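## Task

Pick up the small yellow sponge from the desk and set it down on a shelf belonging to the shelving section at the aisle's far end that is set back deeper than the others. It must rest on the shelf board itself, not on a carton. The robot must not tip over or finish leaning, or the task fails. The sponge must stay there without the robot holding it at the end.

## Robot and tools

ROBOT. A Hello Robot Stretch 3 with one arm: a two-wheel base (0.33 m long, 0.34 m wide), a lift that slides up a mast, and a telescoping arm that reaches out to the robot's RIGHT side. There is no sideways driving, so to shift the gripper forward or back you drive the base. Turns pivot about the wheel-axle midpoint, 0.05 m behind the front edge. With the arm pulled in and the wrist folded, a turn sweeps a 0.28 m radius; an unfolded level wrist reaches past that. Cameras: head_camera and nav_camera (both aimed by head_pan_rad and head_tilt_rad) and wrist_camera on the gripper. A loose object may occasionally be nudged by something external.

FRAMES. Base frame: origin on the floor between the drive wheels, x forward, y left, z up. hand_pose is reported in it, at the point where the closed fingertips meet. Odometry frame is the base frame at scene start; heading runs -3.142 to 3.142, positive to the left.

execute_actions takes "actions", a list run in order. Each action may hold "robot" (the command), "steps" (control steps at 30 per second, 1 to 450, default 1) and "until" (ends the action early). {"steps": n} alone waits. An empty list just returns the current state and images. If any action is malformed or out of range, the entire call is rejected and ongoing motion continues.
"robot" can be: one command object; a list of up to 8 commands run in sequence (items may be {"pause_s": s}, s up to 15); or {"stop": true}, which brakes everything and clears the queue.
A command has "base", "joints" and/or "contact_limits"; base and joint motions begin together.
- base: exactly one of {"translate_m": d}, a relative straight drive in metres from where the base is when the command begins, positive forward, |d| at most 1; or {"rotate_rad": d}, a relative turn in place in radians, positive counter-clockwise (left), |d| at most 3.2.
- joints: absolute targets by name; unnamed joints keep their targets. lift_m 0 to 1.1 (arm height); arm_m 0 to 0.52 (extension); wrist_yaw_rad -1.345 to 4.42 (0 along the arm, positive toward the front, 3.0 folded over the base); wrist_pitch_rad -1.57 to 0.451 (0 level, negative tips down); wrist_roll_rad -2.911 to 2.911; gripper_m -0.089 to 0.179 (larger is wider; the true fingertip gap is smaller, by about 0.007 nearly shut and 0.025 wide open); head_pan_rad -3.953 to 1.73 (0 forward, positive left, -1.57 along the arm); head_tilt_rad -1.53 to 0.419 (negative down).
- contact_limits: {"arm_m": effort percent 1 to 100}; the arm motion stops once its motor effort reaches that level. Lower means gentler; too low stops immediately. Lasts until arm_m's next command.
A new command overrides immediately: named joints retarget, and any older queue is thrown away. In a queue, the next item starts once the previous one ends "done" ("off_target" also passes for base and gripper); other endings drop the remainder.
"until": {"robot": {"status": "ended"}} fires when nothing reports moving and no queue runs; use it with steps 450 to wait for motion to finish. Field comparisons look like {"lift_m": [">", 0.3]} or {"base_status": ["!=", "moving"]}. {"any": {"status": "ended"}} fires when any one motion or the queue finishes.

SPEED. Full base speed (0.30 m/s, 1.9 rad/s) needs a stowed arm: lift_m under 0.30, arm_m under 0.03, wrist_yaw_rad over 2.54. Otherwise 0.10 m/s and 0.63 rad/s.

GRIPPING. Close by sending gripper_m smaller than the object's width (smaller squeezes harder, but the stall guard eases off if overdone). Open at least 0.02 beyond the touch value to let go. Readings and "done" do not confirm a grasp; check the cameras.

WRIST SAFETY. Fold or unfold the wrist only with lift_m 0.32 to 0.95, wrist_pitch_rad -0.4 and roll near 0; once folded the lift may go down to 0.25. If yaw is under -0.4, keep pitch at -0.5 or lower.

RESULTS. Each result is a snapshot with one image per camera. base_status shows progress as (translate_m done of goal). joint_goals, joint_status, measured_speeds, motor_effort (percent, peak in brackets, biased and noisy), refusals and queue/queue_left appear. Status words: moving, done, off_target (resting short, may still push), contact_stop (arm or lift hit something and went slack), time_out, stopped, not_commanded, torque_fault (a wrist servo went limp for 10 s). Lines starting "refused:", "dropped:" or "replaced:" explain rejected goals, dropped queue items or how a prior motion ended, indexing from 0. "robot.on_its_own" flags joints whose target the robot changed, slack or off joints, unusual resting effort, and base tilt of 3 degrees or more. base_tilt reports lean in degrees (forward/right positive). lidar_m gives 12 distances in 30-degree sectors, first straight ahead, counting counter-clockwise, in a plane 0.17 m up. wrist_depth_mm and head_depth_mm are 7x7 grids of median depth.

zoom_image: {"camera": name, "region": [x0, y0, x1, y1]} in pixels of that camera's last image, top-left origin, at most 504 by 504; returns a closer look.

finished_scene: {"scene": number of the current scene}; ends it for good and reports success, then the next task appears. Only call it once all motion has ended and the object sits freely on the shelf.

AVOID. Pushing with the gripper higher than about 0.45 m into something rigid, pushing again after a contact_stop, or driving while gripping or pressing on a fixed object: all can tip the robot. Snagging furniture, especially reversing. If tilted, reverse the last move in small steps, free the gripper, and lower lift_m to about 0.2 if needed. Also avoid drops, slams, hard hits and long hard pushes that overload wrist servos.

Each tool is called after "Call:" by a JSON object that holds its "name" and its "arguments", one argument or row to a line.

## Session

I'll start by looking at the scene.

Call:
{"name": "execute_actions", "arguments": {
  "actions": []
}}

Scene clock: 0.00 s.
robot.base_odometry: x=+0.000 y=+0.000 heading=+0.000 (m, m, rad; robot's odometry frame)
robot.turned_by_wheels: +0.000 (rad since the last result)
robot.turned_by_imu: +0.000 (rad since the last result)
robot.base_tilt: forward=-0.9 right=-1.5 (deg)
robot.lidar_m: 1.92 2.71 2.65 1.39 0.87 0.85 1.44 1.11 1.09 1.17 1.70 1.61
robot.head_depth_mm: 1981 2020 2027 2040 1667 2049 2049 / 2080 2171 2152 2170 1875 2195 2144 / 2142 2322 2299 2332 1903 2313 2118 / 2137 2485 2503 2499 2501 2564 2130 / 2136 2721 2744 2739 2744 2767 2184 / 2151 2924 2989 3012 3022 2965 2187 / 2170 2980 3051 3080 3107 3052 2183
robot.base_status: not_commanded
robot.joint_positions: lift_m=+0.357 arm_m=+0.002 wrist_yaw_rad=+3.078 wrist_pitch_rad=-0.326 wrist_roll_rad=+0.011 gripper_m=+0.037 head_pan_rad=+0.007 head_tilt_rad=+0.006
robot.joint_goals: lift_m=+0.357 arm_m=+0.002 wrist_yaw_rad=+3.078 wrist_pitch_rad=-0.326 wrist_roll_rad=+0.011 gripper_m=+0.037 head_pan_rad=+0.007 head_tilt_rad=+0.006
robot.joint_status: lift_m=not_commanded arm_m=not_commanded wrist_yaw_rad=not_commanded wrist_pitch_rad=not_commanded wrist_roll_rad=not_commanded gripper_m=not_commanded head_pan_rad=not_commanded head_tilt_rad=not_commanded
robot.measured_speeds: translate_m=+0.000 rotate_rad=+0.000 lift_m=+0.000 arm_m=+0.000 wrist_yaw_rad=+0.000 wrist_pitch_rad=+0.000 wrist_roll_rad=+0.000 head_pan_rad=+0.000 head_tilt_rad=+0.000
robot: refusals=0 queue=idle queue_left=0
robot.motor_effort: left_wheel=+0 right_wheel=+1 lift_m=+24 arm_m=-1 wrist_yaw_rad=-1 wrist_pitch_rad=+7 wrist_roll_rad=+0 gripper_m=-1 head_pan_rad=+0 head_tilt_rad=+3 (%)
robot.hand_pose: x=-0.0063 y=+0.0879 z=+0.3906 quat_wxyz=(+0.138, +0.704, +0.092, +0.690) (m; robot's base frame)
robot.wrist_depth_mm: 679 - - - - - - / 690 791 - - - - - / 711 822 - - - - - / 730 884 - - - - - / 747 810 - 806 834 794 818 / 665 644 - 647 677 632 651 / 555 558 - 548 556 560 546
pictures: head_camera (sideways: a quarter turn clockwise sets it upright), nav_camera (sideways: a quarter turn counterclockwise sets it upright), wrist_camera
Images, in order (width x height): head_camera 896x504, nav_camera 672x504, wrist_camera 644x364.

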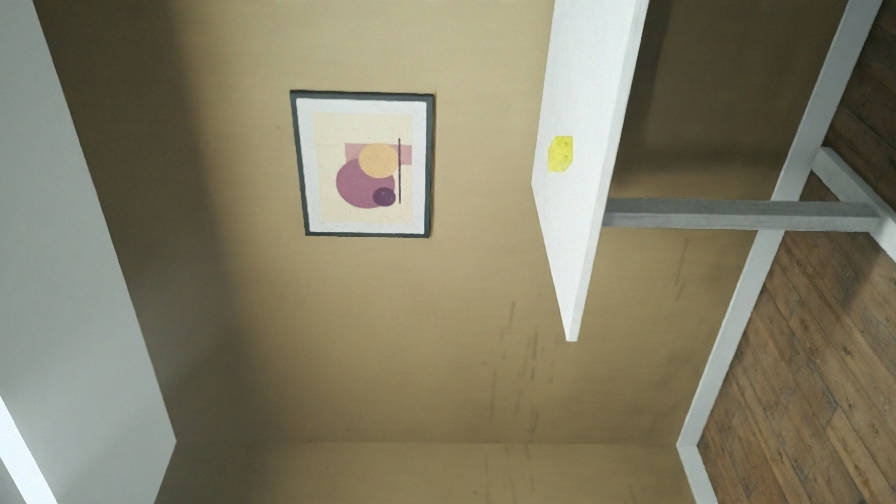

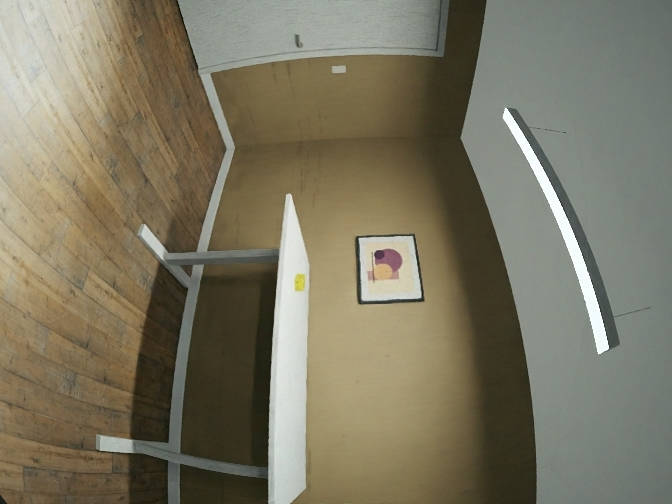

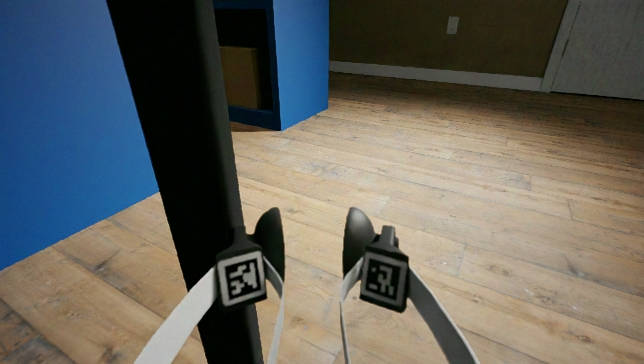

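Call:
{"name": "execute_actions", "arguments": {
  "actions": [
    {"robot": {"joints": {"head_pan_rad": 1.7, "head_tilt_rad": -0.3}}, "steps": 450, "until": {"robot": {"status": "ended"}}}
  ]
}}

Scene clock: 2.10 s.
robot.base_odometry: x=+0.000 y=+0.000 heading=+0.000 (m, m, rad; robot's odometry frame)
robot.turned_by_wheels: +0.000 (rad since the last result)
robot.turned_by_imu: +0.000 (rad since the last result)
robot.base_tilt: forward=-0.8 right=-1.4 (deg)
robot.lidar_m: 1.93 2.70 2.66 1.39 0.86 0.85 1.43 1.11 1.09 1.17 1.71 1.62
robot.head_depth_mm: 2474 2613 2768 2906 2582 1908 1521 / 1305 1399 1518 1649 1807 1838 1521 / 1219 1292 1363 1474 1599 1713 1507 / 1321 1948 1986 1889 1773 1774 1519 / 1453 2064 2118 1812 1983 1904 1519 / 1830 1912 1987 2019 2244 1901 1510 / 1768 1895 2091 2457 - - -
robot.base_status: not_commanded
robot.joint_positions: lift_m=+0.357 arm_m=+0.002 wrist_yaw_rad=+3.078 wrist_pitch_rad=-0.326 wrist_roll_rad=+0.011 gripper_m=+0.037 head_pan_rad=+1.693 head_tilt_rad=-0.296
robot.joint_goals: lift_m=+0.357 arm_m=+0.002 wrist_yaw_rad=+3.078 wrist_pitch_rad=-0.326 wrist_roll_rad=+0.011 gripper_m=+0.037 head_pan_rad=+1.700 head_tilt_rad=-0.300
robot.joint_status: lift_m=not_commanded arm_m=not_commanded wrist_yaw_rad=not_commanded wrist_pitch_rad=not_commanded wrist_roll_rad=not_commanded gripper_m=not_commanded head_pan_rad=done head_tilt_rad=done
robot.measured_speeds: translate_m=+0.000 rotate_rad=+0.000 lift_m=+0.000 arm_m=+0.000 wrist_yaw_rad=+0.000 wrist_pitch_rad=+0.000 wrist_roll_rad=+0.000 head_pan_rad=+0.000 head_tilt_rad=+0.000
robot: refusals=0 queue=done queue_left=0
robot.motor_effort: left_wheel=-1(1) right_wheel=+0(0) lift_m=+24(24) arm_m=-1(1) wrist_yaw_rad=+0(1) wrist_pitch_rad=+7(7) wrist_roll_rad=+0(0) gripper_m=+0(1) head_pan_rad=+3(39) head_tilt_rad=-3(21) (%)
robot.hand_pose: x=-0.0063 y=+0.0879 z=+0.3906 quat_wxyz=(+0.138, +0.704, +0.092, +0.690) (m; robot's base frame)
robot.wrist_depth_mm: 669 - - - - - - / 691 776 - - - - - / 697 820 - - - - - / 737 905 - - - - - / 744 797 - 813 831 783 796 / 651 653 - 671 658 645 655 / 553 552 - 543 543 550 548
pictures: head_camera (sideways: a quarter turn clockwise sets it upright), nav_camera (sideways: a quarter turn counterclockwise sets it upright), wrist_camera
camera_calibration (this result's frames):
head_camera: T_world_to_cam=[[0.0567528, -0.323029, -0.944686, 1.25037], [-0.989849, -0.141698, -0.0110132, 0.0291444], [-0.130303, 0.935721, -0.327791, 0.385811], [0, 0, 0, 1]] pos_world=[0.00815865, 0.0470246, 1.308]
nav_camera: T_world_to_cam=[[-0.0151522, 0.32992, 0.943887, -1.18958], [0.996429, 0.083409, -0.0131586, 0.0661016], [-0.08307, 0.940317, -0.330006, 0.393878], [0, 0, 0, 1]] pos_world=[-0.0511709, 0.0165842, 1.25368]
wrist_camera: T_world_to_cam=[[0.995854, -0.0909444, -0.00206545, 0.0130523], [-0.0444145, -0.466279, -0.883522, 0.417964], [0.0793883, 0.879951, -0.468385, 0.272659], [0, 0, 0, 1]] pos_world=[-0.0160805, -0.0438519, 0.497017]
Images, in order (width x height): head_camera 896x504, nav_camera 672x504, wrist_camera 644x364.

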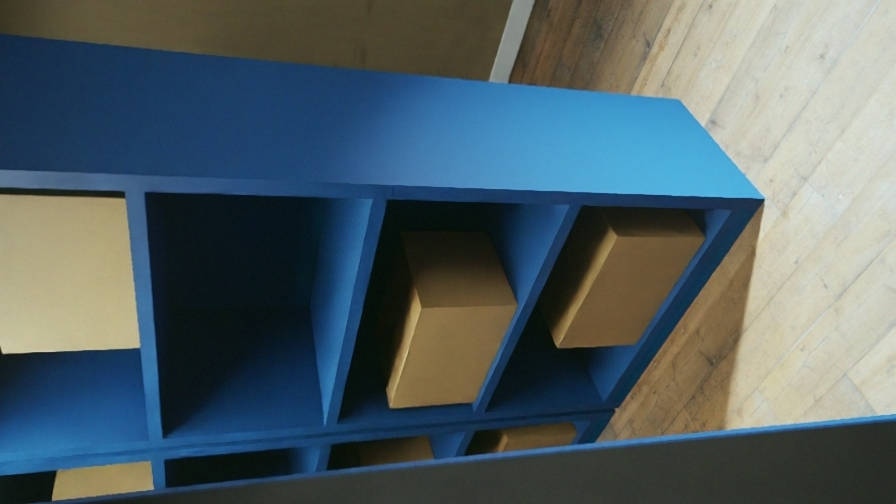

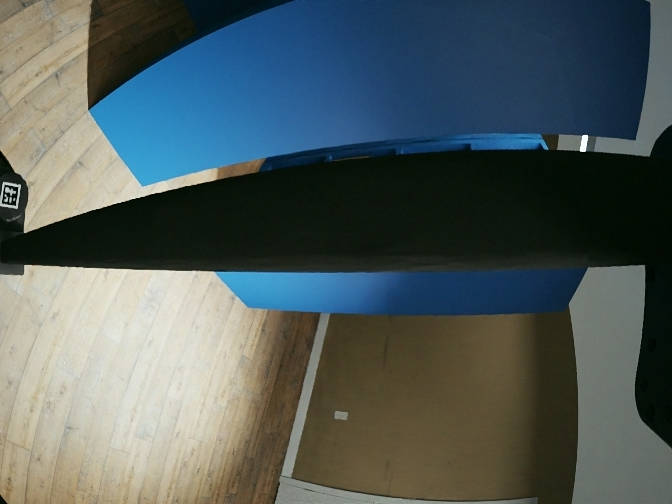

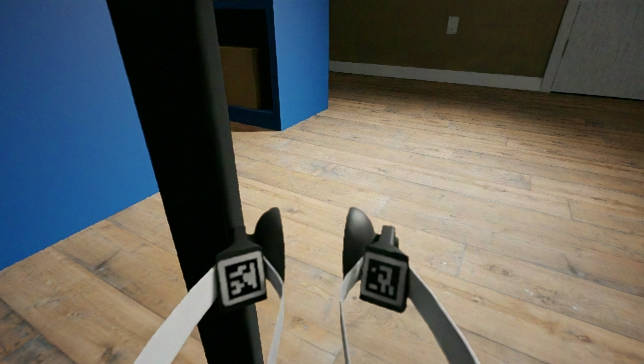

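Call:
{"name": "execute_actions", "arguments": {
  "actions": [
    {"robot": [{"base": {"rotate_rad": 0.14}, "joints": {"lift_m": 0.28, "head_pan_rad": -0.25, "head_tilt_rad": -0.35}}, {"base": {"translate_m": 1.0}}], "steps": 450, "until": {"robot": {"status": "ended"}}}
  ]
}}

Scene clock: 13.57 s.
robot.base_odometry: x=+0.990 y=+0.139 heading=+0.140 (m, m, rad; robot's odometry frame)
robot.turned_by_wheels: +0.140 (rad since the last result)
robot.turned_by_imu: +0.147 (rad since the last result)
robot.base_tilt: forward=-0.8 right=-1.4 (deg)
robot.lidar_m: 1.51 1.99 1.98 2.28 1.79 1.59 2.09 1.78 1.77 1.21 1.33 0.96
robot.head_depth_mm: 1111 1180 1252 821 637 1530 1445 / 1166 1243 1318 929 636 1629 1453 / 1227 1313 1395 927 698 1217 1325 / 1301 1407 1507 929 734 1782 1450 / 1394 1494 1608 1640 1884 1785 1449 / 1476 1586 1728 1854 2054 1787 1449 / 1581 1705 1867 2043 2183 1799 1451
robot.base_status: done (translate_m +1.0000 of +1.0000)
robot.joint_positions: lift_m=+0.281 arm_m=+0.002 wrist_yaw_rad=+3.078 wrist_pitch_rad=-0.326 wrist_roll_rad=+0.011 gripper_m=+0.037 head_pan_rad=-0.243 head_tilt_rad=-0.346
robot.joint_goals: lift_m=+0.280 arm_m=+0.002 wrist_yaw_rad=+3.078 wrist_pitch_rad=-0.326 wrist_roll_rad=+0.011 gripper_m=+0.037 head_pan_rad=-0.250 head_tilt_rad=-0.350
robot.joint_status: lift_m=done arm_m=not_commanded wrist_yaw_rad=not_commanded wrist_pitch_rad=not_commanded wrist_roll_rad=not_commanded gripper_m=not_commanded head_pan_rad=done head_tilt_rad=done
robot.measured_speeds: translate_m=+0.000 rotate_rad=+0.000 lift_m=+0.000 arm_m=+0.000 wrist_yaw_rad=+0.000 wrist_pitch_rad=+0.000 wrist_roll_rad=+0.000 head_pan_rad=+0.000 head_tilt_rad=+0.000
robot: refusals=0 queue=done queue_left=0
robot.motor_effort: left_wheel=-5(10) right_wheel=+3(8) lift_m=+13(20) arm_m=-1(1) wrist_yaw_rad=-1(0) wrist_pitch_rad=+7(8) wrist_roll_rad=+0(0) gripper_m=+0(1) head_pan_rad=-2(40) head_tilt_rad=-1(6) (%)
robot.hand_pose: x=-0.0063 y=+0.0878 z=+0.3143 quat_wxyz=(+0.138, +0.704, +0.092, +0.690) (m; robot's base frame)
robot.wrist_depth_mm: - - - - - - - / - - - - - - - / - - - - - - - / 890 898 909 902 867 894 894 / 693 699 - 680 687 658 672 / 562 561 - 547 566 544 561 / 457 476 - - 468 465 464
pictures: head_camera (sideways: a quarter turn clockwise sets it upright), nav_camera (sideways: a quarter turn counterclockwise sets it upright), wrist_camera
camera_calibration (this result's frames):
head_camera: T_world_to_cam=[[-0.367881, 0.0736345, -0.926953, 1.22982], [0.220372, 0.975365, -0.00997925, 0.0204152], [0.903382, -0.207946, -0.375045, 0.441002], [0, 0, 0, 1]] pos_world=[0.0495336, -0.0187646, 1.30558]
nav_camera: T_world_to_cam=[[0.359431, -0.114945, 0.926065, -1.1686], [-0.278283, -0.960434, -0.0112016, 0.0713288], [0.890712, -0.253682, -0.377197, 0.449352], [0, 0, 0, 1]] pos_world=[0.039639, 0.048174, 1.2525]
wrist_camera: T_world_to_cam=[[0.995854, -0.090946, -0.00205106, 0.0128887], [-0.0444445, -0.466745, -0.883274, 0.350518], [0.0793729, 0.879703, -0.468852, 0.237155], [0, 0, 0, 1]] pos_world=[-0.0160804, -0.0438514, 0.42082]
Images, in order (width x height): head_camera 896x504, nav_camera 672x504, wrist_camera 644x364.

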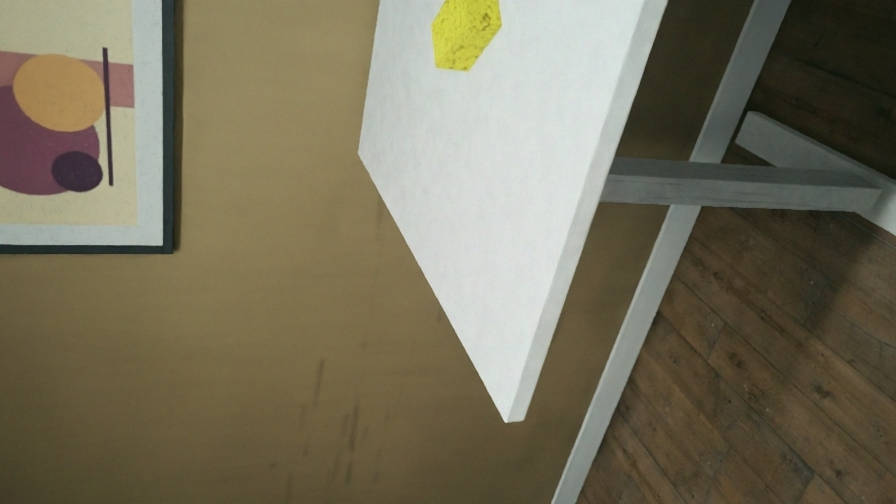

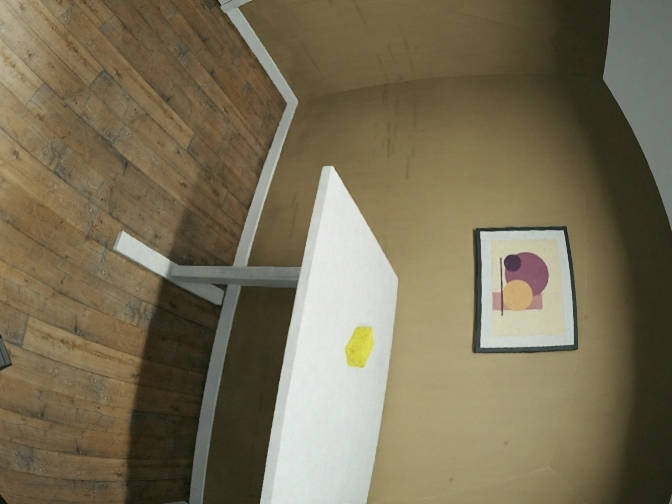

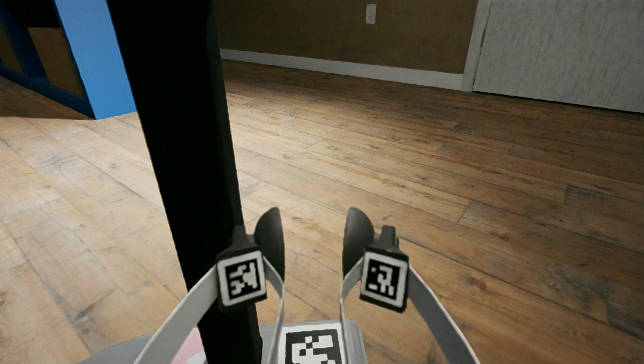

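Call:
{"name": "zoom_image", "arguments": {
  "camera": "head_camera",
  "region": [380, 0, 560, 110]
}}

Call:
{"name": "zoom_image", "arguments": {
  "camera": "nav_camera",
  "region": [310, 300, 410, 390]
}}

Region (380, 0, 560, 110) of head_camera's 896x504 image, scaled by 2.800, with more detail than that image has.

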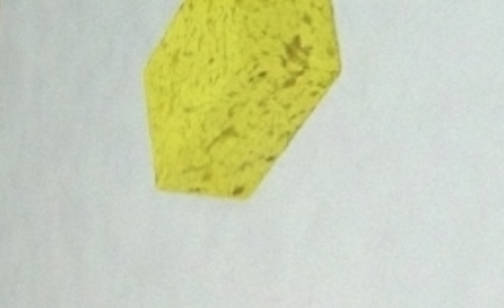

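Region (310, 300, 410, 390) of nav_camera's 672x504 image, scaled by 5.040, with more detail than that image has; it fills the top 454 rows of this view, and the rest is white.

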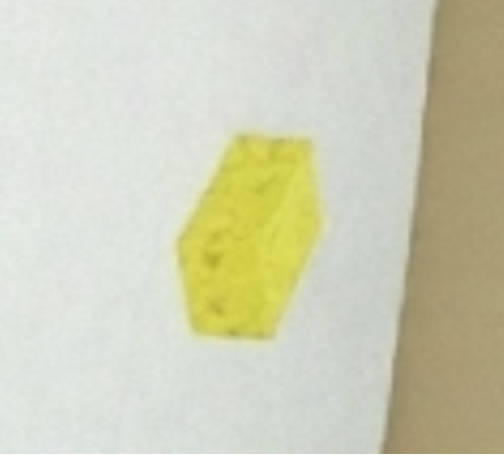

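Call:
{"name": "execute_actions", "arguments": {
  "actions": [
    {"robot": [{"base": {"rotate_rad": 0.795}, "joints": {"lift_m": 0.55, "wrist_pitch_rad": -0.4, "wrist_roll_rad": 0.0, "head_pan_rad": -1.2, "head_tilt_rad": -0.55}}, {"joints": {"wrist_yaw_rad": 0.78, "lift_m": 0.9, "gripper_m": 0.15}}, {"joints": {"lift_m": 1.03}}], "steps": 450, "until": {"robot": {"status": "ended"}}}
  ]
}}

Scene clock: 27.50 s.
robot.base_odometry: x=+0.990 y=+0.139 heading=+0.935 (m, m, rad; robot's odometry frame)
robot.turned_by_wheels: +0.795 (rad since the last result)
robot.turned_by_imu: +0.805 (rad since the last result)
robot.base_tilt: forward=-0.9 right=-1.4 (deg)
robot.lidar_m: 1.98 2.04 1.65 1.59 1.63 1.85 1.77 1.83 1.20 1.33 0.96 1.84
robot.head_depth_mm: 1086 1173 863 - - - - / 1124 1206 800 - - - 1215 / 1166 1247 849 674 1764 1426 1268 / 1209 1296 866 707 1328 1408 1271 / 1258 1379 869 1755 1862 1456 1240 / 1314 1451 867 1867 1946 1498 1271 / 1363 1518 1650 1964 1828 1491 1268
robot.base_status: done (rotate_rad +0.7949 of +0.7950)
robot.joint_positions: lift_m=+1.029 arm_m=+0.002 wrist_yaw_rad=+0.783 wrist_pitch_rad=-0.416 wrist_roll_rad=+0.002 gripper_m=+0.150 head_pan_rad=-1.193 head_tilt_rad=-0.543
robot.joint_goals: lift_m=+1.030 arm_m=+0.002 wrist_yaw_rad=+0.780 wrist_pitch_rad=-0.400 wrist_roll_rad=+0.000 gripper_m=+0.150 head_pan_rad=-1.200 head_tilt_rad=-0.550
robot.joint_status: lift_m=done arm_m=not_commanded wrist_yaw_rad=done wrist_pitch_rad=done wrist_roll_rad=done gripper_m=done head_pan_rad=done head_tilt_rad=done
robot.measured_speeds: translate_m=+0.000 rotate_rad=+0.000 lift_m=+0.000 arm_m=+0.000 wrist_yaw_rad=+0.000 wrist_pitch_rad=+0.000 wrist_roll_rad=+0.000 head_pan_rad=+0.000 head_tilt_rad=+0.000
robot: refusals=0 queue=done queue_left=0
robot.motor_effort: left_wheel=-4(13) right_wheel=+3(7) lift_m=+35(34) arm_m=-1(1) wrist_yaw_rad=-3(4) wrist_pitch_rad=+7(7) wrist_roll_rad=-1(3) gripper_m=+0(85) head_pan_rad=-4(38) head_tilt_rad=-2(15) (%)
robot.hand_pose: x=+0.1369 y=-0.3061 z=+1.0424 quat_wxyz=(+0.695, +0.399, -0.584, +0.128) (m; robot's base frame)
robot.wrist_depth_mm: - - - - - 910 781 / - - - - 760 755 792 / - - - 517 513 515 529 / - - - - 405 390 393 / - - - - - 331 314 / - - - - - - 978 / - - - - - - -
pictures: head_camera (sideways: a quarter turn clockwise sets it upright), nav_camera (sideways: a quarter turn counterclockwise sets it upright), wrist_camera
camera_calibration (this result's frames):
head_camera: T_world_to_cam=[[-0.218323, 0.503862, -0.835738, 1.10993], [0.920984, 0.389558, -0.00572966, 0.010607], [0.322682, -0.770952, -0.549099, 0.671024], [0, 0, 0, 1]] pos_world=[0.0160265, -0.0460542, 1.29613]
nav_camera: T_world_to_cam=[[0.17973, -0.520827, 0.834528, -1.04811], [-0.943628, -0.330991, -0.00334466, 0.0651567], [0.277963, -0.786883, -0.550956, 0.679186], [0, 0, 0, 1]] pos_world=[0.0610716, 0.0101213, 1.2491]
wrist_camera: T_world_to_cam=[[-0.725957, -0.687691, 0.00821672, -0.121738], [-0.380665, 0.391839, -0.837589, 1.07731], [0.572783, -0.611182, -0.546238, 0.470443], [0, 0, 0, 1]] pos_world=[0.0522538, -0.218323, 1.16031]
Images, in order (width x height): head_camera 896x504, nav_camera 672x504, wrist_camera 644x364.

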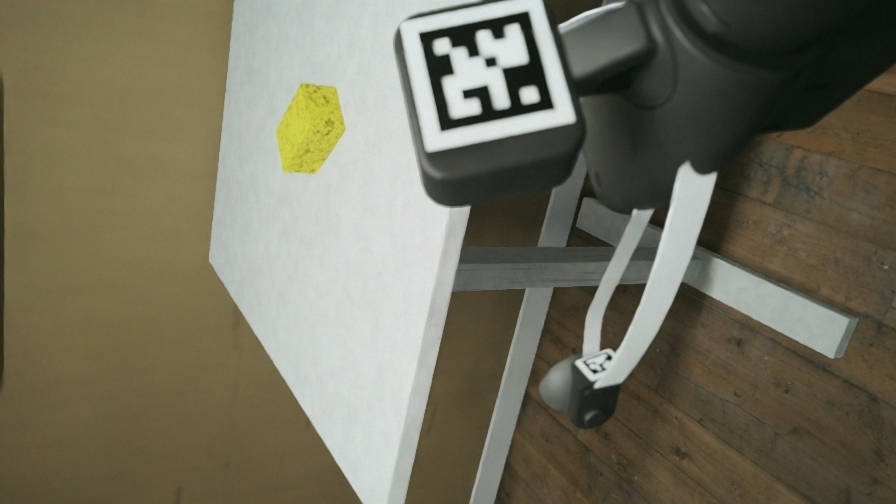

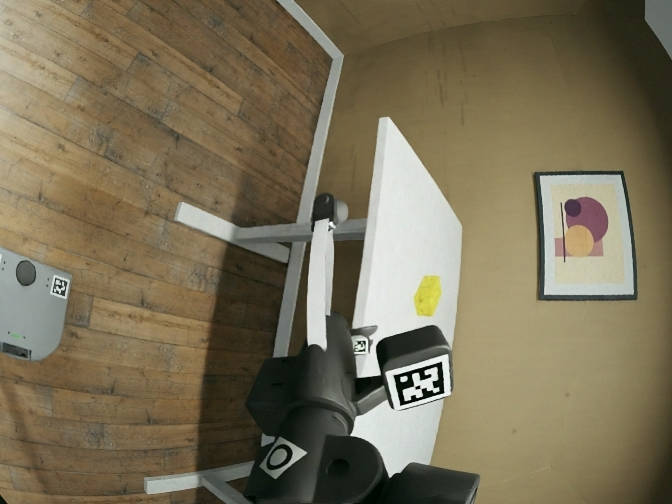

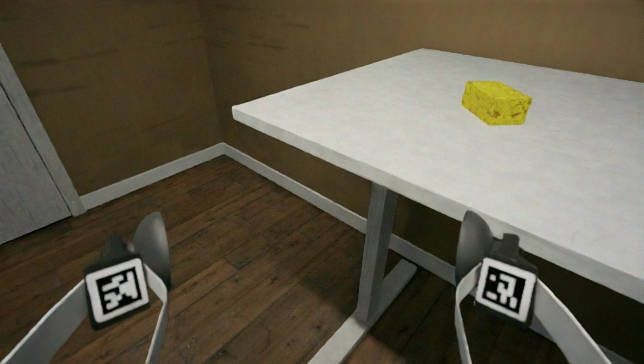

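Call:
{"name": "zoom_image", "arguments": {
  "camera": "head_camera",
  "region": [240, 60, 400, 200]
}}

Call:
{"name": "zoom_image", "arguments": {
  "camera": "wrist_camera",
  "region": [430, 60, 570, 150]
}}

Region (240, 60, 400, 200) of head_camera's 896x504 image, scaled by 3.150, with more detail than that image has; it fills the top 441 rows of this view, and the rest is white.

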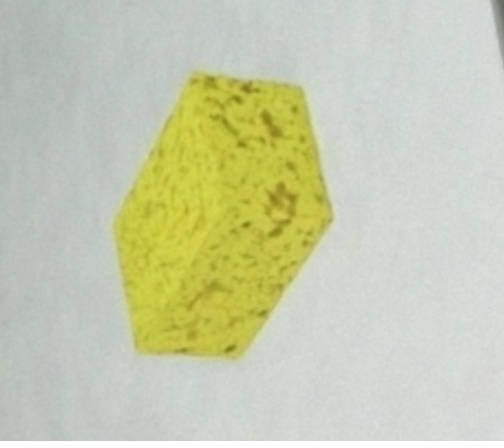

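Region (430, 60, 570, 150) of wrist_camera's 644x364 image, scaled by 3.600; it fills the top 324 rows of this view, and the rest is white.

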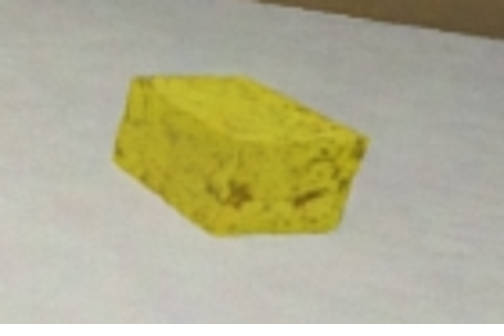

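Call:
{"name": "execute_actions", "arguments": {
  "actions": [
    {"robot": [{"base": {"rotate_rad": 0.436}, "joints": {"lift_m": 1.055, "wrist_yaw_rad": 0.41, "wrist_pitch_rad": -0.45, "head_pan_rad": -1.5, "head_tilt_rad": -0.6}}, {"base": {"translate_m": -0.254}, "joints": {"arm_m": 0.47}}], "steps": 450, "until": {"robot": {"status": "ended"}}}
  ]
}}

Scene clock: 41.73 s.
robot.base_odometry: x=+0.940 y=-0.110 heading=+1.371 (m, m, rad; robot's odometry frame)
robot.turned_by_wheels: +0.436 (rad since the last result)
robot.turned_by_imu: +0.442 (rad since the last result)
robot.base_tilt: forward=-0.9 right=-1.4 (deg)
robot.lidar_m: 2.24 1.81 1.68 1.69 1.66 1.54 1.56 0.98 1.23 0.99 1.00 2.22
robot.head_depth_mm: - 1088 770 572 1564 1432 1238 / - 1087 769 573 1641 1436 1234 / 1124 1020 770 594 1694 1438 1235 / 1206 1208 770 619 1687 1439 1231 / 1270 1173 773 1163 1453 1432 1232 / 1348 1446 775 1957 1739 1434 1239 / 1429 1615 775 2096 1743 1448 1238
robot.base_status: done (translate_m -0.2540 of -0.2540)
robot.joint_positions: lift_m=+1.054 arm_m=+0.470 wrist_yaw_rad=+0.411 wrist_pitch_rad=-0.465 wrist_roll_rad=+0.002 gripper_m=+0.150 head_pan_rad=-1.493 head_tilt_rad=-0.593
robot.joint_goals: lift_m=+1.055 arm_m=+0.470 wrist_yaw_rad=+0.410 wrist_pitch_rad=-0.450 wrist_roll_rad=+0.000 gripper_m=+0.150 head_pan_rad=-1.500 head_tilt_rad=-0.600
robot.joint_status: lift_m=done arm_m=done wrist_yaw_rad=done wrist_pitch_rad=done wrist_roll_rad=done gripper_m=done head_pan_rad=done head_tilt_rad=done
robot.measured_speeds: translate_m=+0.000 rotate_rad=+0.000 lift_m=+0.000 arm_m=+0.000 wrist_yaw_rad=+0.000 wrist_pitch_rad=+0.000 wrist_roll_rad=+0.000 head_pan_rad=+0.000 head_tilt_rad=+0.000
robot: refusals=0 queue=done queue_left=0
robot.motor_effort: left_wheel=-4(10) right_wheel=+3(5) lift_m=+35(42) arm_m=+2(1) wrist_yaw_rad=-1(4) wrist_pitch_rad=+6(7) wrist_roll_rad=-2(1) gripper_m=+0(0) head_pan_rad=-3(25) head_tilt_rad=-4(7) (%)
robot.hand_pose: x=+0.0656 y=-0.8149 z=+1.0567 quat_wxyz=(+0.706, +0.300, -0.641, -0.020) (m; robot's base frame)
robot.wrist_depth_mm: - - - 760 597 490 425 / - - - 744 625 511 432 / - - 497 490 509 507 462 / 382 388 389 385 388 393 393 / 312 325 318 299 315 333 325 / 271 - 258 222 271 - 274 / 227 231 221 198 233 233 236
pictures: head_camera (sideways: a quarter turn clockwise sets it upright), nav_camera (sideways: a quarter turn counterclockwise sets it upright), wrist_camera
camera_calibration (this result's frames):
head_camera: T_world_to_cam=[[-0.0626581, 0.586307, -0.807662, 1.07237], [0.99498, 0.0999633, -0.0046237, 0.00871541], [0.0780256, -0.803898, -0.589628, 0.725244], [0, 0, 0, 1]] pos_world=[0.00193346, -0.0465884, 1.29378]
nav_camera: T_world_to_cam=[[0.0207686, -0.591036, 0.806378, -1.01044], [-0.999316, -0.0369489, -0.00134399, 0.0628916], [0.0305891, -0.805799, -0.591399, 0.73331], [0, 0, 0, 1]] pos_world=[0.0614027, -0.003982, 1.24856]
wrist_camera: T_world_to_cam=[[-0.926072, -0.37723, 0.00937742, -0.258594], [-0.22815, 0.539951, -0.810186, 1.34322], [0.300563, -0.75243, -0.586098, 0.152982], [0, 0, 0, 1]] pos_world=[0.0209963, -0.707712, 1.18034]
Images, in order (width x height): head_camera 896x504, nav_camera 672x504, wrist_camera 644x364.

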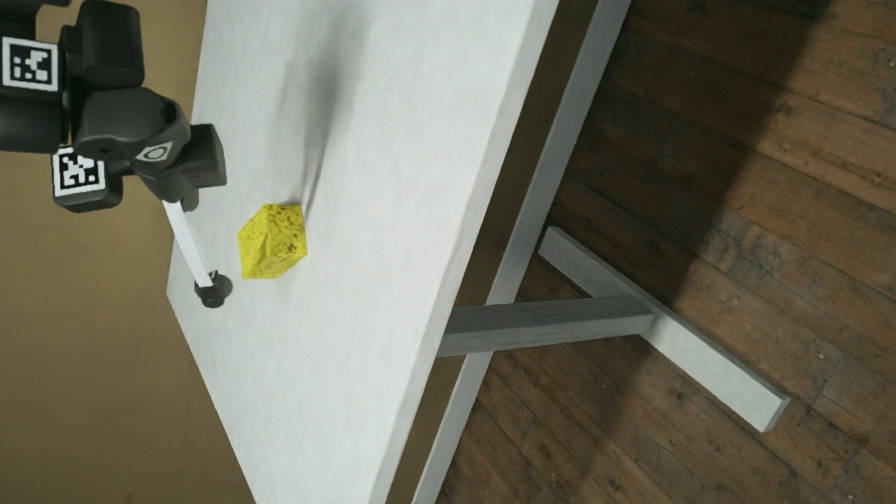

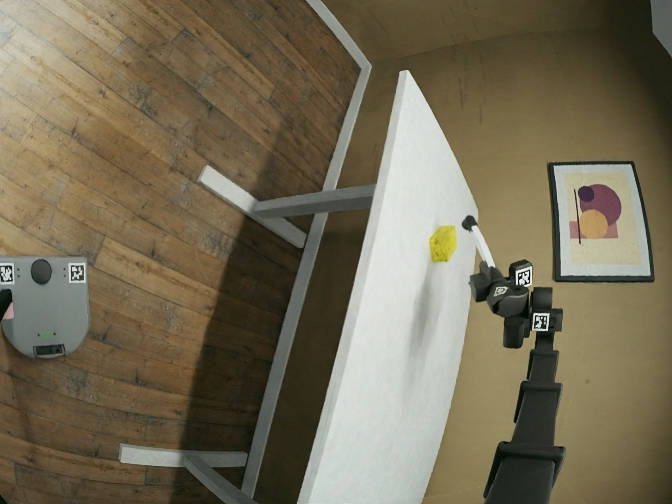

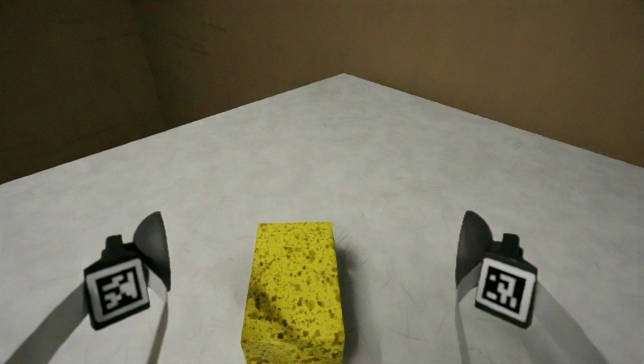

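Call:
{"name": "execute_actions", "arguments": {
  "actions": [
    {"robot": [{"base": {"translate_m": 0.024}, "joints": {"arm_m": 0.483}}, {"joints": {"lift_m": 0.98}}], "steps": 450, "until": {"robot": {"status": "ended"}}}
  ]
}}

Scene clock: 46.57 s.
robot.base_odometry: x=+0.944 y=-0.086 heading=+1.371 (m, m, rad; robot's odometry frame)
robot.turned_by_wheels: +0.000 (rad since the last result)
robot.turned_by_imu: +0.001 (rad since the last result)
robot.base_tilt: forward=-0.8 right=-1.4 (deg)
robot.lidar_m: 2.22 1.80 1.67 1.69 1.68 1.56 1.58 1.00 1.24 0.99 1.01 2.19
robot.head_depth_mm: 1033 987 768 573 1580 1439 1233 / 1085 - 770 573 1633 1445 1235 / 1146 - 735 596 1708 1439 1233 / 1213 1177 754 645 1680 1438 1236 / 1284 1177 771 1177 1457 1428 1238 / 1359 1474 774 1976 1729 1441 1232 / 1443 1607 773 2091 1749 1443 1242
robot.base_status: done (translate_m +0.0240 of +0.0240)
robot.joint_positions: lift_m=+0.981 arm_m=+0.483 wrist_yaw_rad=+0.411 wrist_pitch_rad=-0.465 wrist_roll_rad=+0.002 gripper_m=+0.150 head_pan_rad=-1.493 head_tilt_rad=-0.593
robot.joint_goals: lift_m=+0.980 arm_m=+0.483 wrist_yaw_rad=+0.410 wrist_pitch_rad=-0.450 wrist_roll_rad=+0.000 gripper_m=+0.150 head_pan_rad=-1.500 head_tilt_rad=-0.600
robot.joint_status: lift_m=done arm_m=done wrist_yaw_rad=done wrist_pitch_rad=done wrist_roll_rad=done gripper_m=done head_pan_rad=done head_tilt_rad=done
robot.measured_speeds: translate_m=+0.000 rotate_rad=+0.000 lift_m=+0.000 arm_m=+0.000 wrist_yaw_rad=+0.000 wrist_pitch_rad=+0.000 wrist_roll_rad=+0.000 head_pan_rad=+0.000 head_tilt_rad=+0.000
robot: refusals=0 queue=done queue_left=0
robot.motor_effort: left_wheel=-4(4) right_wheel=+2(6) lift_m=+12(33) arm_m=+1(1) wrist_yaw_rad=-1(1) wrist_pitch_rad=+6(6) wrist_roll_rad=-2(1) gripper_m=-1(1) head_pan_rad=-3(3) head_tilt_rad=-3(2) (%)
robot.hand_pose: x=+0.0656 y=-0.8279 z=+0.9829 quat_wxyz=(+0.706, +0.300, -0.641, -0.020) (m; robot's base frame)
robot.wrist_depth_mm: - - - 733 589 483 417 / - - 464 474 486 482 433 / 332 332 337 343 343 343 346 / 259 261 263 188 266 268 269 / 213 221 216 154 217 227 222 / 187 - 177 131 178 - 186 / - 157 155 144 155 160 162
pictures: head_camera (sideways: a quarter turn clockwise sets it upright), nav_camera (sideways: a quarter turn counterclockwise sets it upright), wrist_camera
camera_calibration (this result's frames):
head_camera: T_world_to_cam=[[-0.062658, 0.586307, -0.807662, 1.07237], [0.99498, 0.0999632, -0.0046237, 0.00871541], [0.0780255, -0.803898, -0.589628, 0.725244], [0, 0, 0, 1]] pos_world=[0.00193345, -0.0465884, 1.29378]
nav_camera: T_world_to_cam=[[0.0207685, -0.591036, 0.806378, -1.01044], [-0.999316, -0.0369488, -0.00134399, 0.0628916], [0.030589, -0.805799, -0.591399, 0.73331], [0, 0, 0, 1]] pos_world=[0.0614027, -0.003982, 1.24856]
wrist_camera: T_world_to_cam=[[-0.926072, -0.377231, 0.00938007, -0.262811], [-0.228184, 0.54003, -0.810123, 1.29045], [0.300538, -0.752373, -0.586184, 0.100098], [0, 0, 0, 1]] pos_world=[0.0209957, -0.720712, 1.10657]
Images, in order (width x height): head_camera 896x504, nav_camera 672x504, wrist_camera 644x364.

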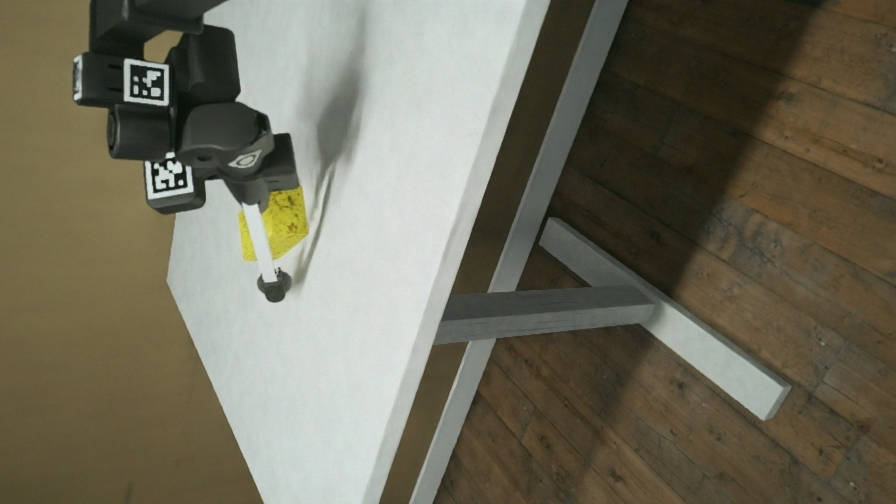

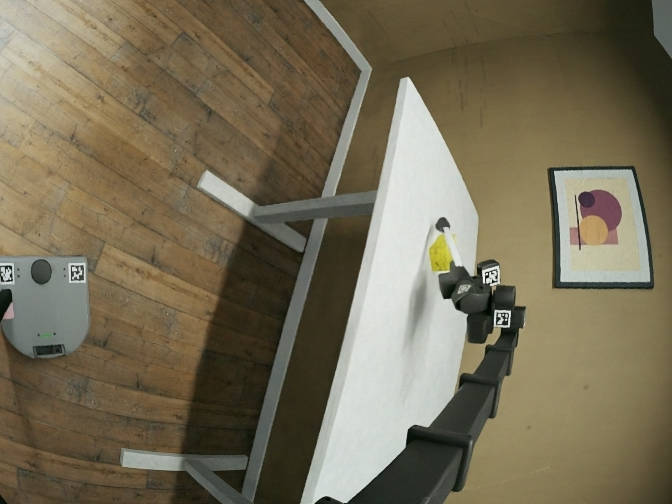

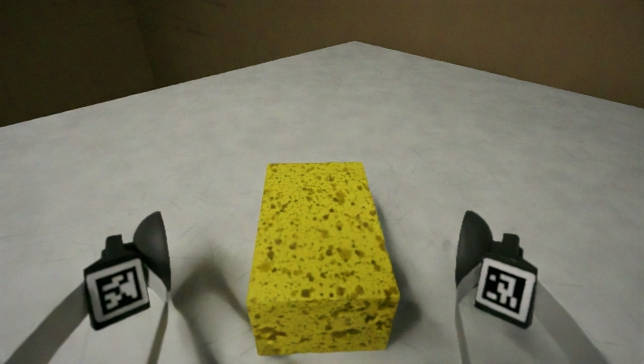

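Call:
{"name": "execute_actions", "arguments": {
  "actions": [
    {"robot": [{"joints": {"lift_m": 0.969}}, {"joints": {"gripper_m": 0.03}}, {"pause_s": 0.5}], "steps": 450, "until": {"robot": {"status": "ended"}}}
  ]
}}

Scene clock: 50.07 s.
robot.base_odometry: x=+0.944 y=-0.086 heading=+1.371 (m, m, rad; robot's odometry frame)
robot.turned_by_wheels: +0.000 (rad since the last result)
robot.turned_by_imu: +0.001 (rad since the last result)
robot.base_tilt: forward=-0.8 right=-1.5 (deg)
robot.lidar_m: 2.21 1.80 1.67 1.69 1.69 1.56 1.57 1.00 1.24 0.99 1.01 2.20
robot.head_depth_mm: 1039 - 766 572 1576 1435 1232 / 1090 - 769 573 1630 1438 1227 / 1152 1222 733 595 1711 1440 1232 / 1213 1173 754 645 1681 1432 1235 / 1281 1175 771 1175 1447 1433 1237 / 1355 1471 773 1988 1733 1444 1240 / 1442 1616 775 2098 1729 1443 1238
robot.base_status: done (translate_m +0.0240 of +0.0240)
robot.joint_positions: lift_m=+0.970 arm_m=+0.483 wrist_yaw_rad=+0.411 wrist_pitch_rad=-0.465 wrist_roll_rad=+0.002 gripper_m=+0.031 head_pan_rad=-1.493 head_tilt_rad=-0.593
robot.joint_goals: lift_m=+0.969 arm_m=+0.483 wrist_yaw_rad=+0.410 wrist_pitch_rad=-0.450 wrist_roll_rad=+0.000 gripper_m=+0.030 head_pan_rad=-1.500 head_tilt_rad=-0.600
robot.joint_status: lift_m=done arm_m=done wrist_yaw_rad=done wrist_pitch_rad=done wrist_roll_rad=done gripper_m=done head_pan_rad=done head_tilt_rad=done
robot.measured_speeds: translate_m=+0.000 rotate_rad=+0.000 lift_m=+0.000 arm_m=+0.000 wrist_yaw_rad=+0.000 wrist_pitch_rad=+0.000 wrist_roll_rad=+0.000 head_pan_rad=+0.000 head_tilt_rad=+0.000
robot: refusals=0 queue=done queue_left=0
robot.motor_effort: left_wheel=-4(4) right_wheel=+3(2) lift_m=+12(12) arm_m=+1(1) wrist_yaw_rad=-1(0) wrist_pitch_rad=+6(6) wrist_roll_rad=-2(2) gripper_m=-15(89) head_pan_rad=-3(3) head_tilt_rad=-2(3) (%)
robot.hand_pose: x=+0.0656 y=-0.8279 z=+0.9719 quat_wxyz=(+0.706, +0.300, -0.641, -0.020) (m; robot's base frame)
robot.wrist_depth_mm: - - - 742 578 493 418 / - - 436 437 449 452 414 / 306 310 314 312 317 319 324 / 242 241 243 169 248 249 251 / 198 199 150 140 203 203 203 / 168 169 126 126 127 172 174 / 146 148 144 142 148 149 149
pictures: head_camera (sideways: a quarter turn clockwise sets it upright), nav_camera (sideways: a quarter turn counterclockwise sets it upright), wrist_camera
camera_calibration (this result's frames):
head_camera: T_world_to_cam=[[-0.062658, 0.586307, -0.807662, 1.07237], [0.99498, 0.0999632, -0.0046237, 0.0087154], [0.0780255, -0.803897, -0.589628, 0.725244], [0, 0, 0, 1]] pos_world=[0.00193345, -0.0465884, 1.29378]
nav_camera: T_world_to_cam=[[0.0207685, -0.591036, 0.806378, -1.01044], [-0.999316, -0.0369488, -0.00134398, 0.0628916], [0.030589, -0.805799, -0.591399, 0.733311], [0, 0, 0, 1]] pos_world=[0.0614027, -0.003982, 1.24856]
wrist_camera: T_world_to_cam=[[-0.926072, -0.377231, 0.00938169, -0.26271], [-0.228205, 0.540077, -0.810086, 1.28154], [0.300523, -0.752339, -0.586236, 0.0937334], [0, 0, 0, 1]] pos_world=[0.0209954, -0.720712, 1.09557]
Images, in order (width x height): head_camera 896x504, nav_camera 672x504, wrist_camera 644x364.

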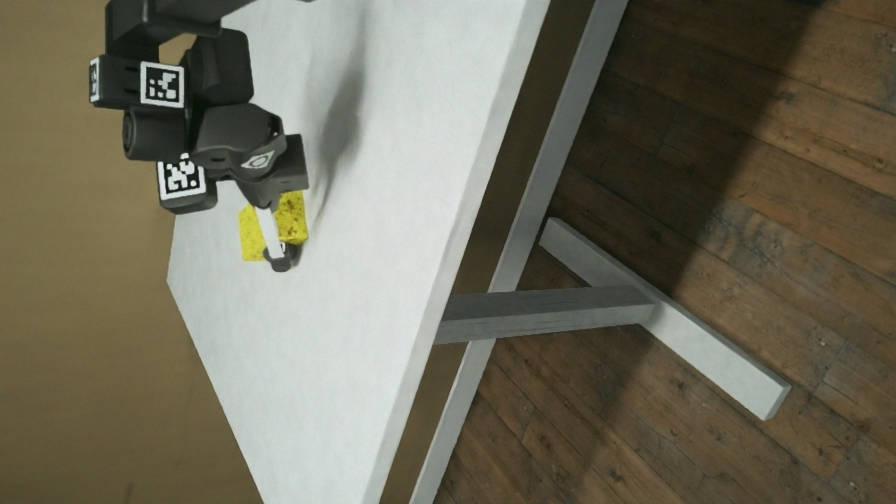

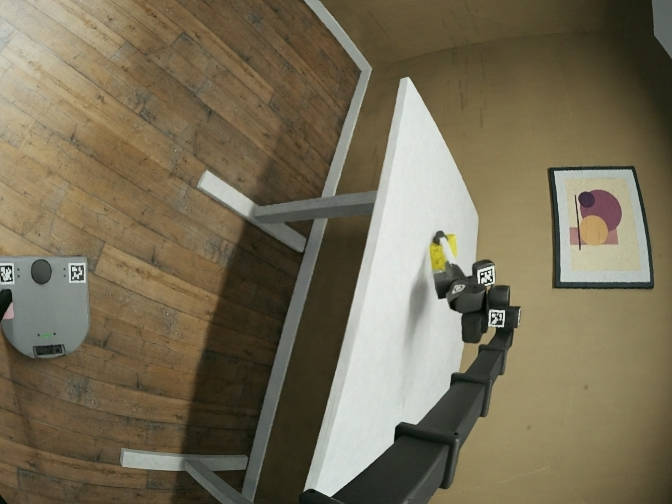

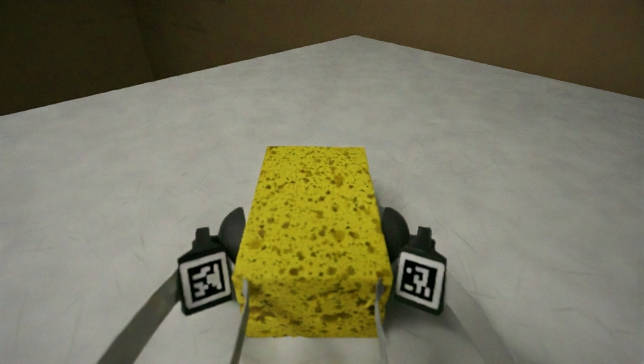

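Call:
{"name": "execute_actions", "arguments": {
  "actions": [
    {"robot": [{"joints": {"lift_m": 1.03, "head_pan_rad": -1.57}}, {"joints": {"arm_m": 0.0}}], "steps": 450, "until": {"robot": {"status": "ended"}}}
  ]
}}

Scene clock: 56.17 s.
robot.base_odometry: x=+0.944 y=-0.086 heading=+1.371 (m, m, rad; robot's odometry frame)
robot.turned_by_wheels: +0.000 (rad since the last result)
robot.turned_by_imu: +0.001 (rad since the last result)
robot.base_tilt: forward=-0.9 right=-1.4 (deg)
robot.lidar_m: 2.22 1.80 1.67 1.68 1.68 1.56 1.58 1.00 1.24 0.99 1.01 2.19
robot.head_depth_mm: 1032 1087 849 - - - - / 1074 1130 856 - - - - / 1117 1172 853 - - - 1207 / 1167 1176 812 - - - 1234 / 1221 1178 812 - 367 1442 1235 / 1283 1354 773 629 1651 1412 1235 / 1355 1488 773 1986 1750 1439 1236
robot.base_status: done (translate_m +0.0240 of +0.0240)
robot.joint_positions: lift_m=+1.029 arm_m=+0.002 wrist_yaw_rad=+0.411 wrist_pitch_rad=-0.467 wrist_roll_rad=+0.002 gripper_m=+0.031 head_pan_rad=-1.563 head_tilt_rad=-0.593
robot.joint_goals: lift_m=+1.030 arm_m=+0.000 wrist_yaw_rad=+0.410 wrist_pitch_rad=-0.450 wrist_roll_rad=+0.000 gripper_m=+0.030 head_pan_rad=-1.570 head_tilt_rad=-0.600
robot.joint_status: lift_m=done arm_m=done wrist_yaw_rad=done wrist_pitch_rad=done wrist_roll_rad=done gripper_m=done head_pan_rad=done head_tilt_rad=done
robot.measured_speeds: translate_m=+0.000 rotate_rad=+0.000 lift_m=+0.000 arm_m=+0.000 wrist_yaw_rad=+0.000 wrist_pitch_rad=+0.000 wrist_roll_rad=+0.000 head_pan_rad=+0.000 head_tilt_rad=+0.000
robot: refusals=0 queue=done queue_left=0
robot.motor_effort: left_wheel=-4(4) right_wheel=+2(3) lift_m=+35(35) arm_m=-3(5) wrist_yaw_rad=-1(1) wrist_pitch_rad=+7(7) wrist_roll_rad=-2(2) gripper_m=-15(16) head_pan_rad=-3(11) head_tilt_rad=-3(3) (%)
robot.hand_pose: x=+0.0655 y=-0.3469 z=+1.0312 quat_wxyz=(+0.706, +0.300, -0.641, -0.021) (m; robot's base frame)
robot.wrist_depth_mm: - - - - 963 852 719 / - - 611 633 630 632 652 / - - - 444 445 444 458 / - - - 171 350 353 358 / - - 150 139 299 287 289 / - - 126 126 127 284 246 / - - - - - - 243
pictures: head_camera (sideways: a quarter turn clockwise sets it upright), nav_camera (sideways: a quarter turn counterclockwise sets it upright), wrist_camera
camera_calibration (this result's frames):
head_camera: T_world_to_cam=[[-0.0216138, 0.589251, -0.807661, 1.07212], [0.999529, 0.0303254, -0.00462365, 0.0086876], [0.0217682, -0.80738, -0.589629, 0.725589], [0, 0, 0, 1]] pos_world=[-0.00130568, -0.0461843, 1.29378]
nav_camera: T_world_to_cam=[[-0.0205035, -0.591047, 0.806377, -1.01019], [-0.99946, 0.0328379, -0.0013439, 0.0628924], [-0.0256854, -0.805969, -0.591401, 0.733656], [0, 0, 0, 1]] pos_world=[0.0609903, -0.00782924, 1.24856]
wrist_camera: T_world_to_cam=[[-0.926065, -0.377246, 0.00942395, -0.081975], [-0.22878, 0.541398, -0.809041, 1.06927], [0.300106, -0.751381, -0.587676, 0.492249], [0, 0, 0, 1]] pos_world=[0.0209862, -0.239959, 1.15514]
Images, in order (width x height): head_camera 896x504, nav_camera 672x504, wrist_camera 644x364.

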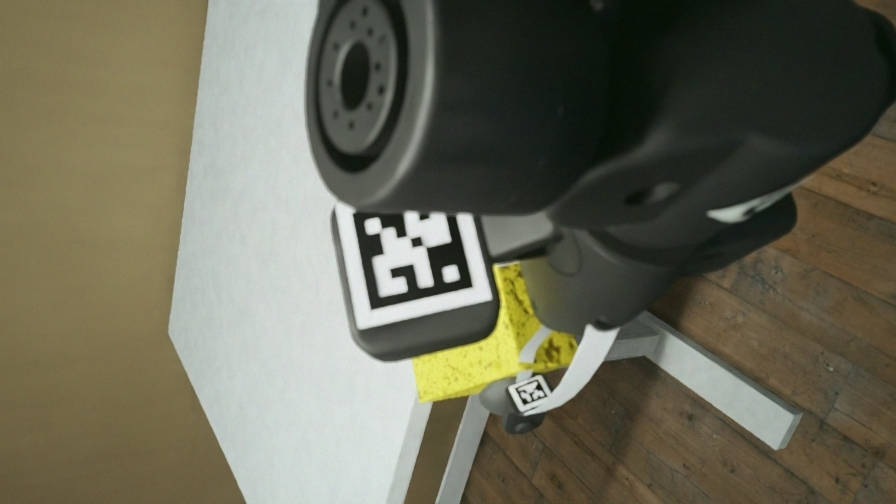

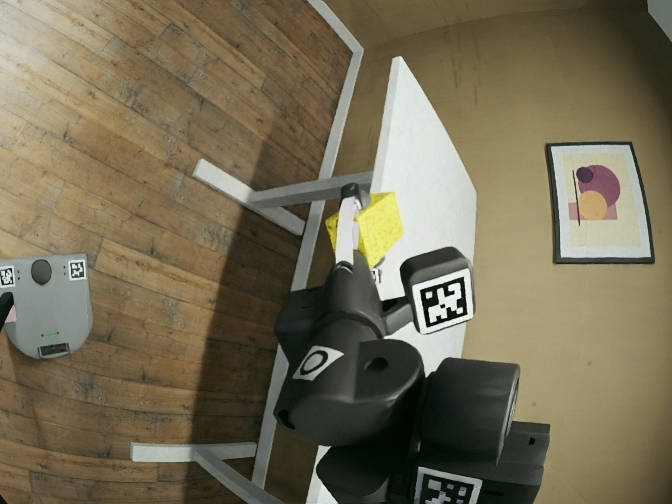

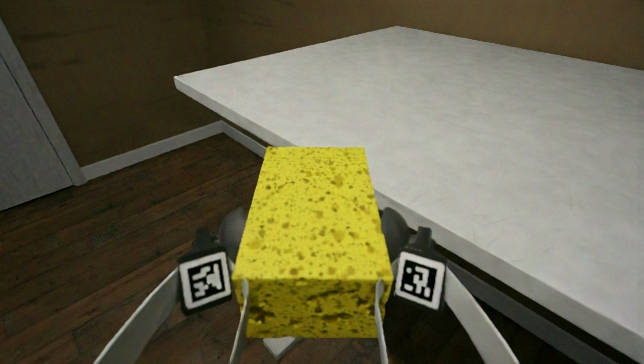

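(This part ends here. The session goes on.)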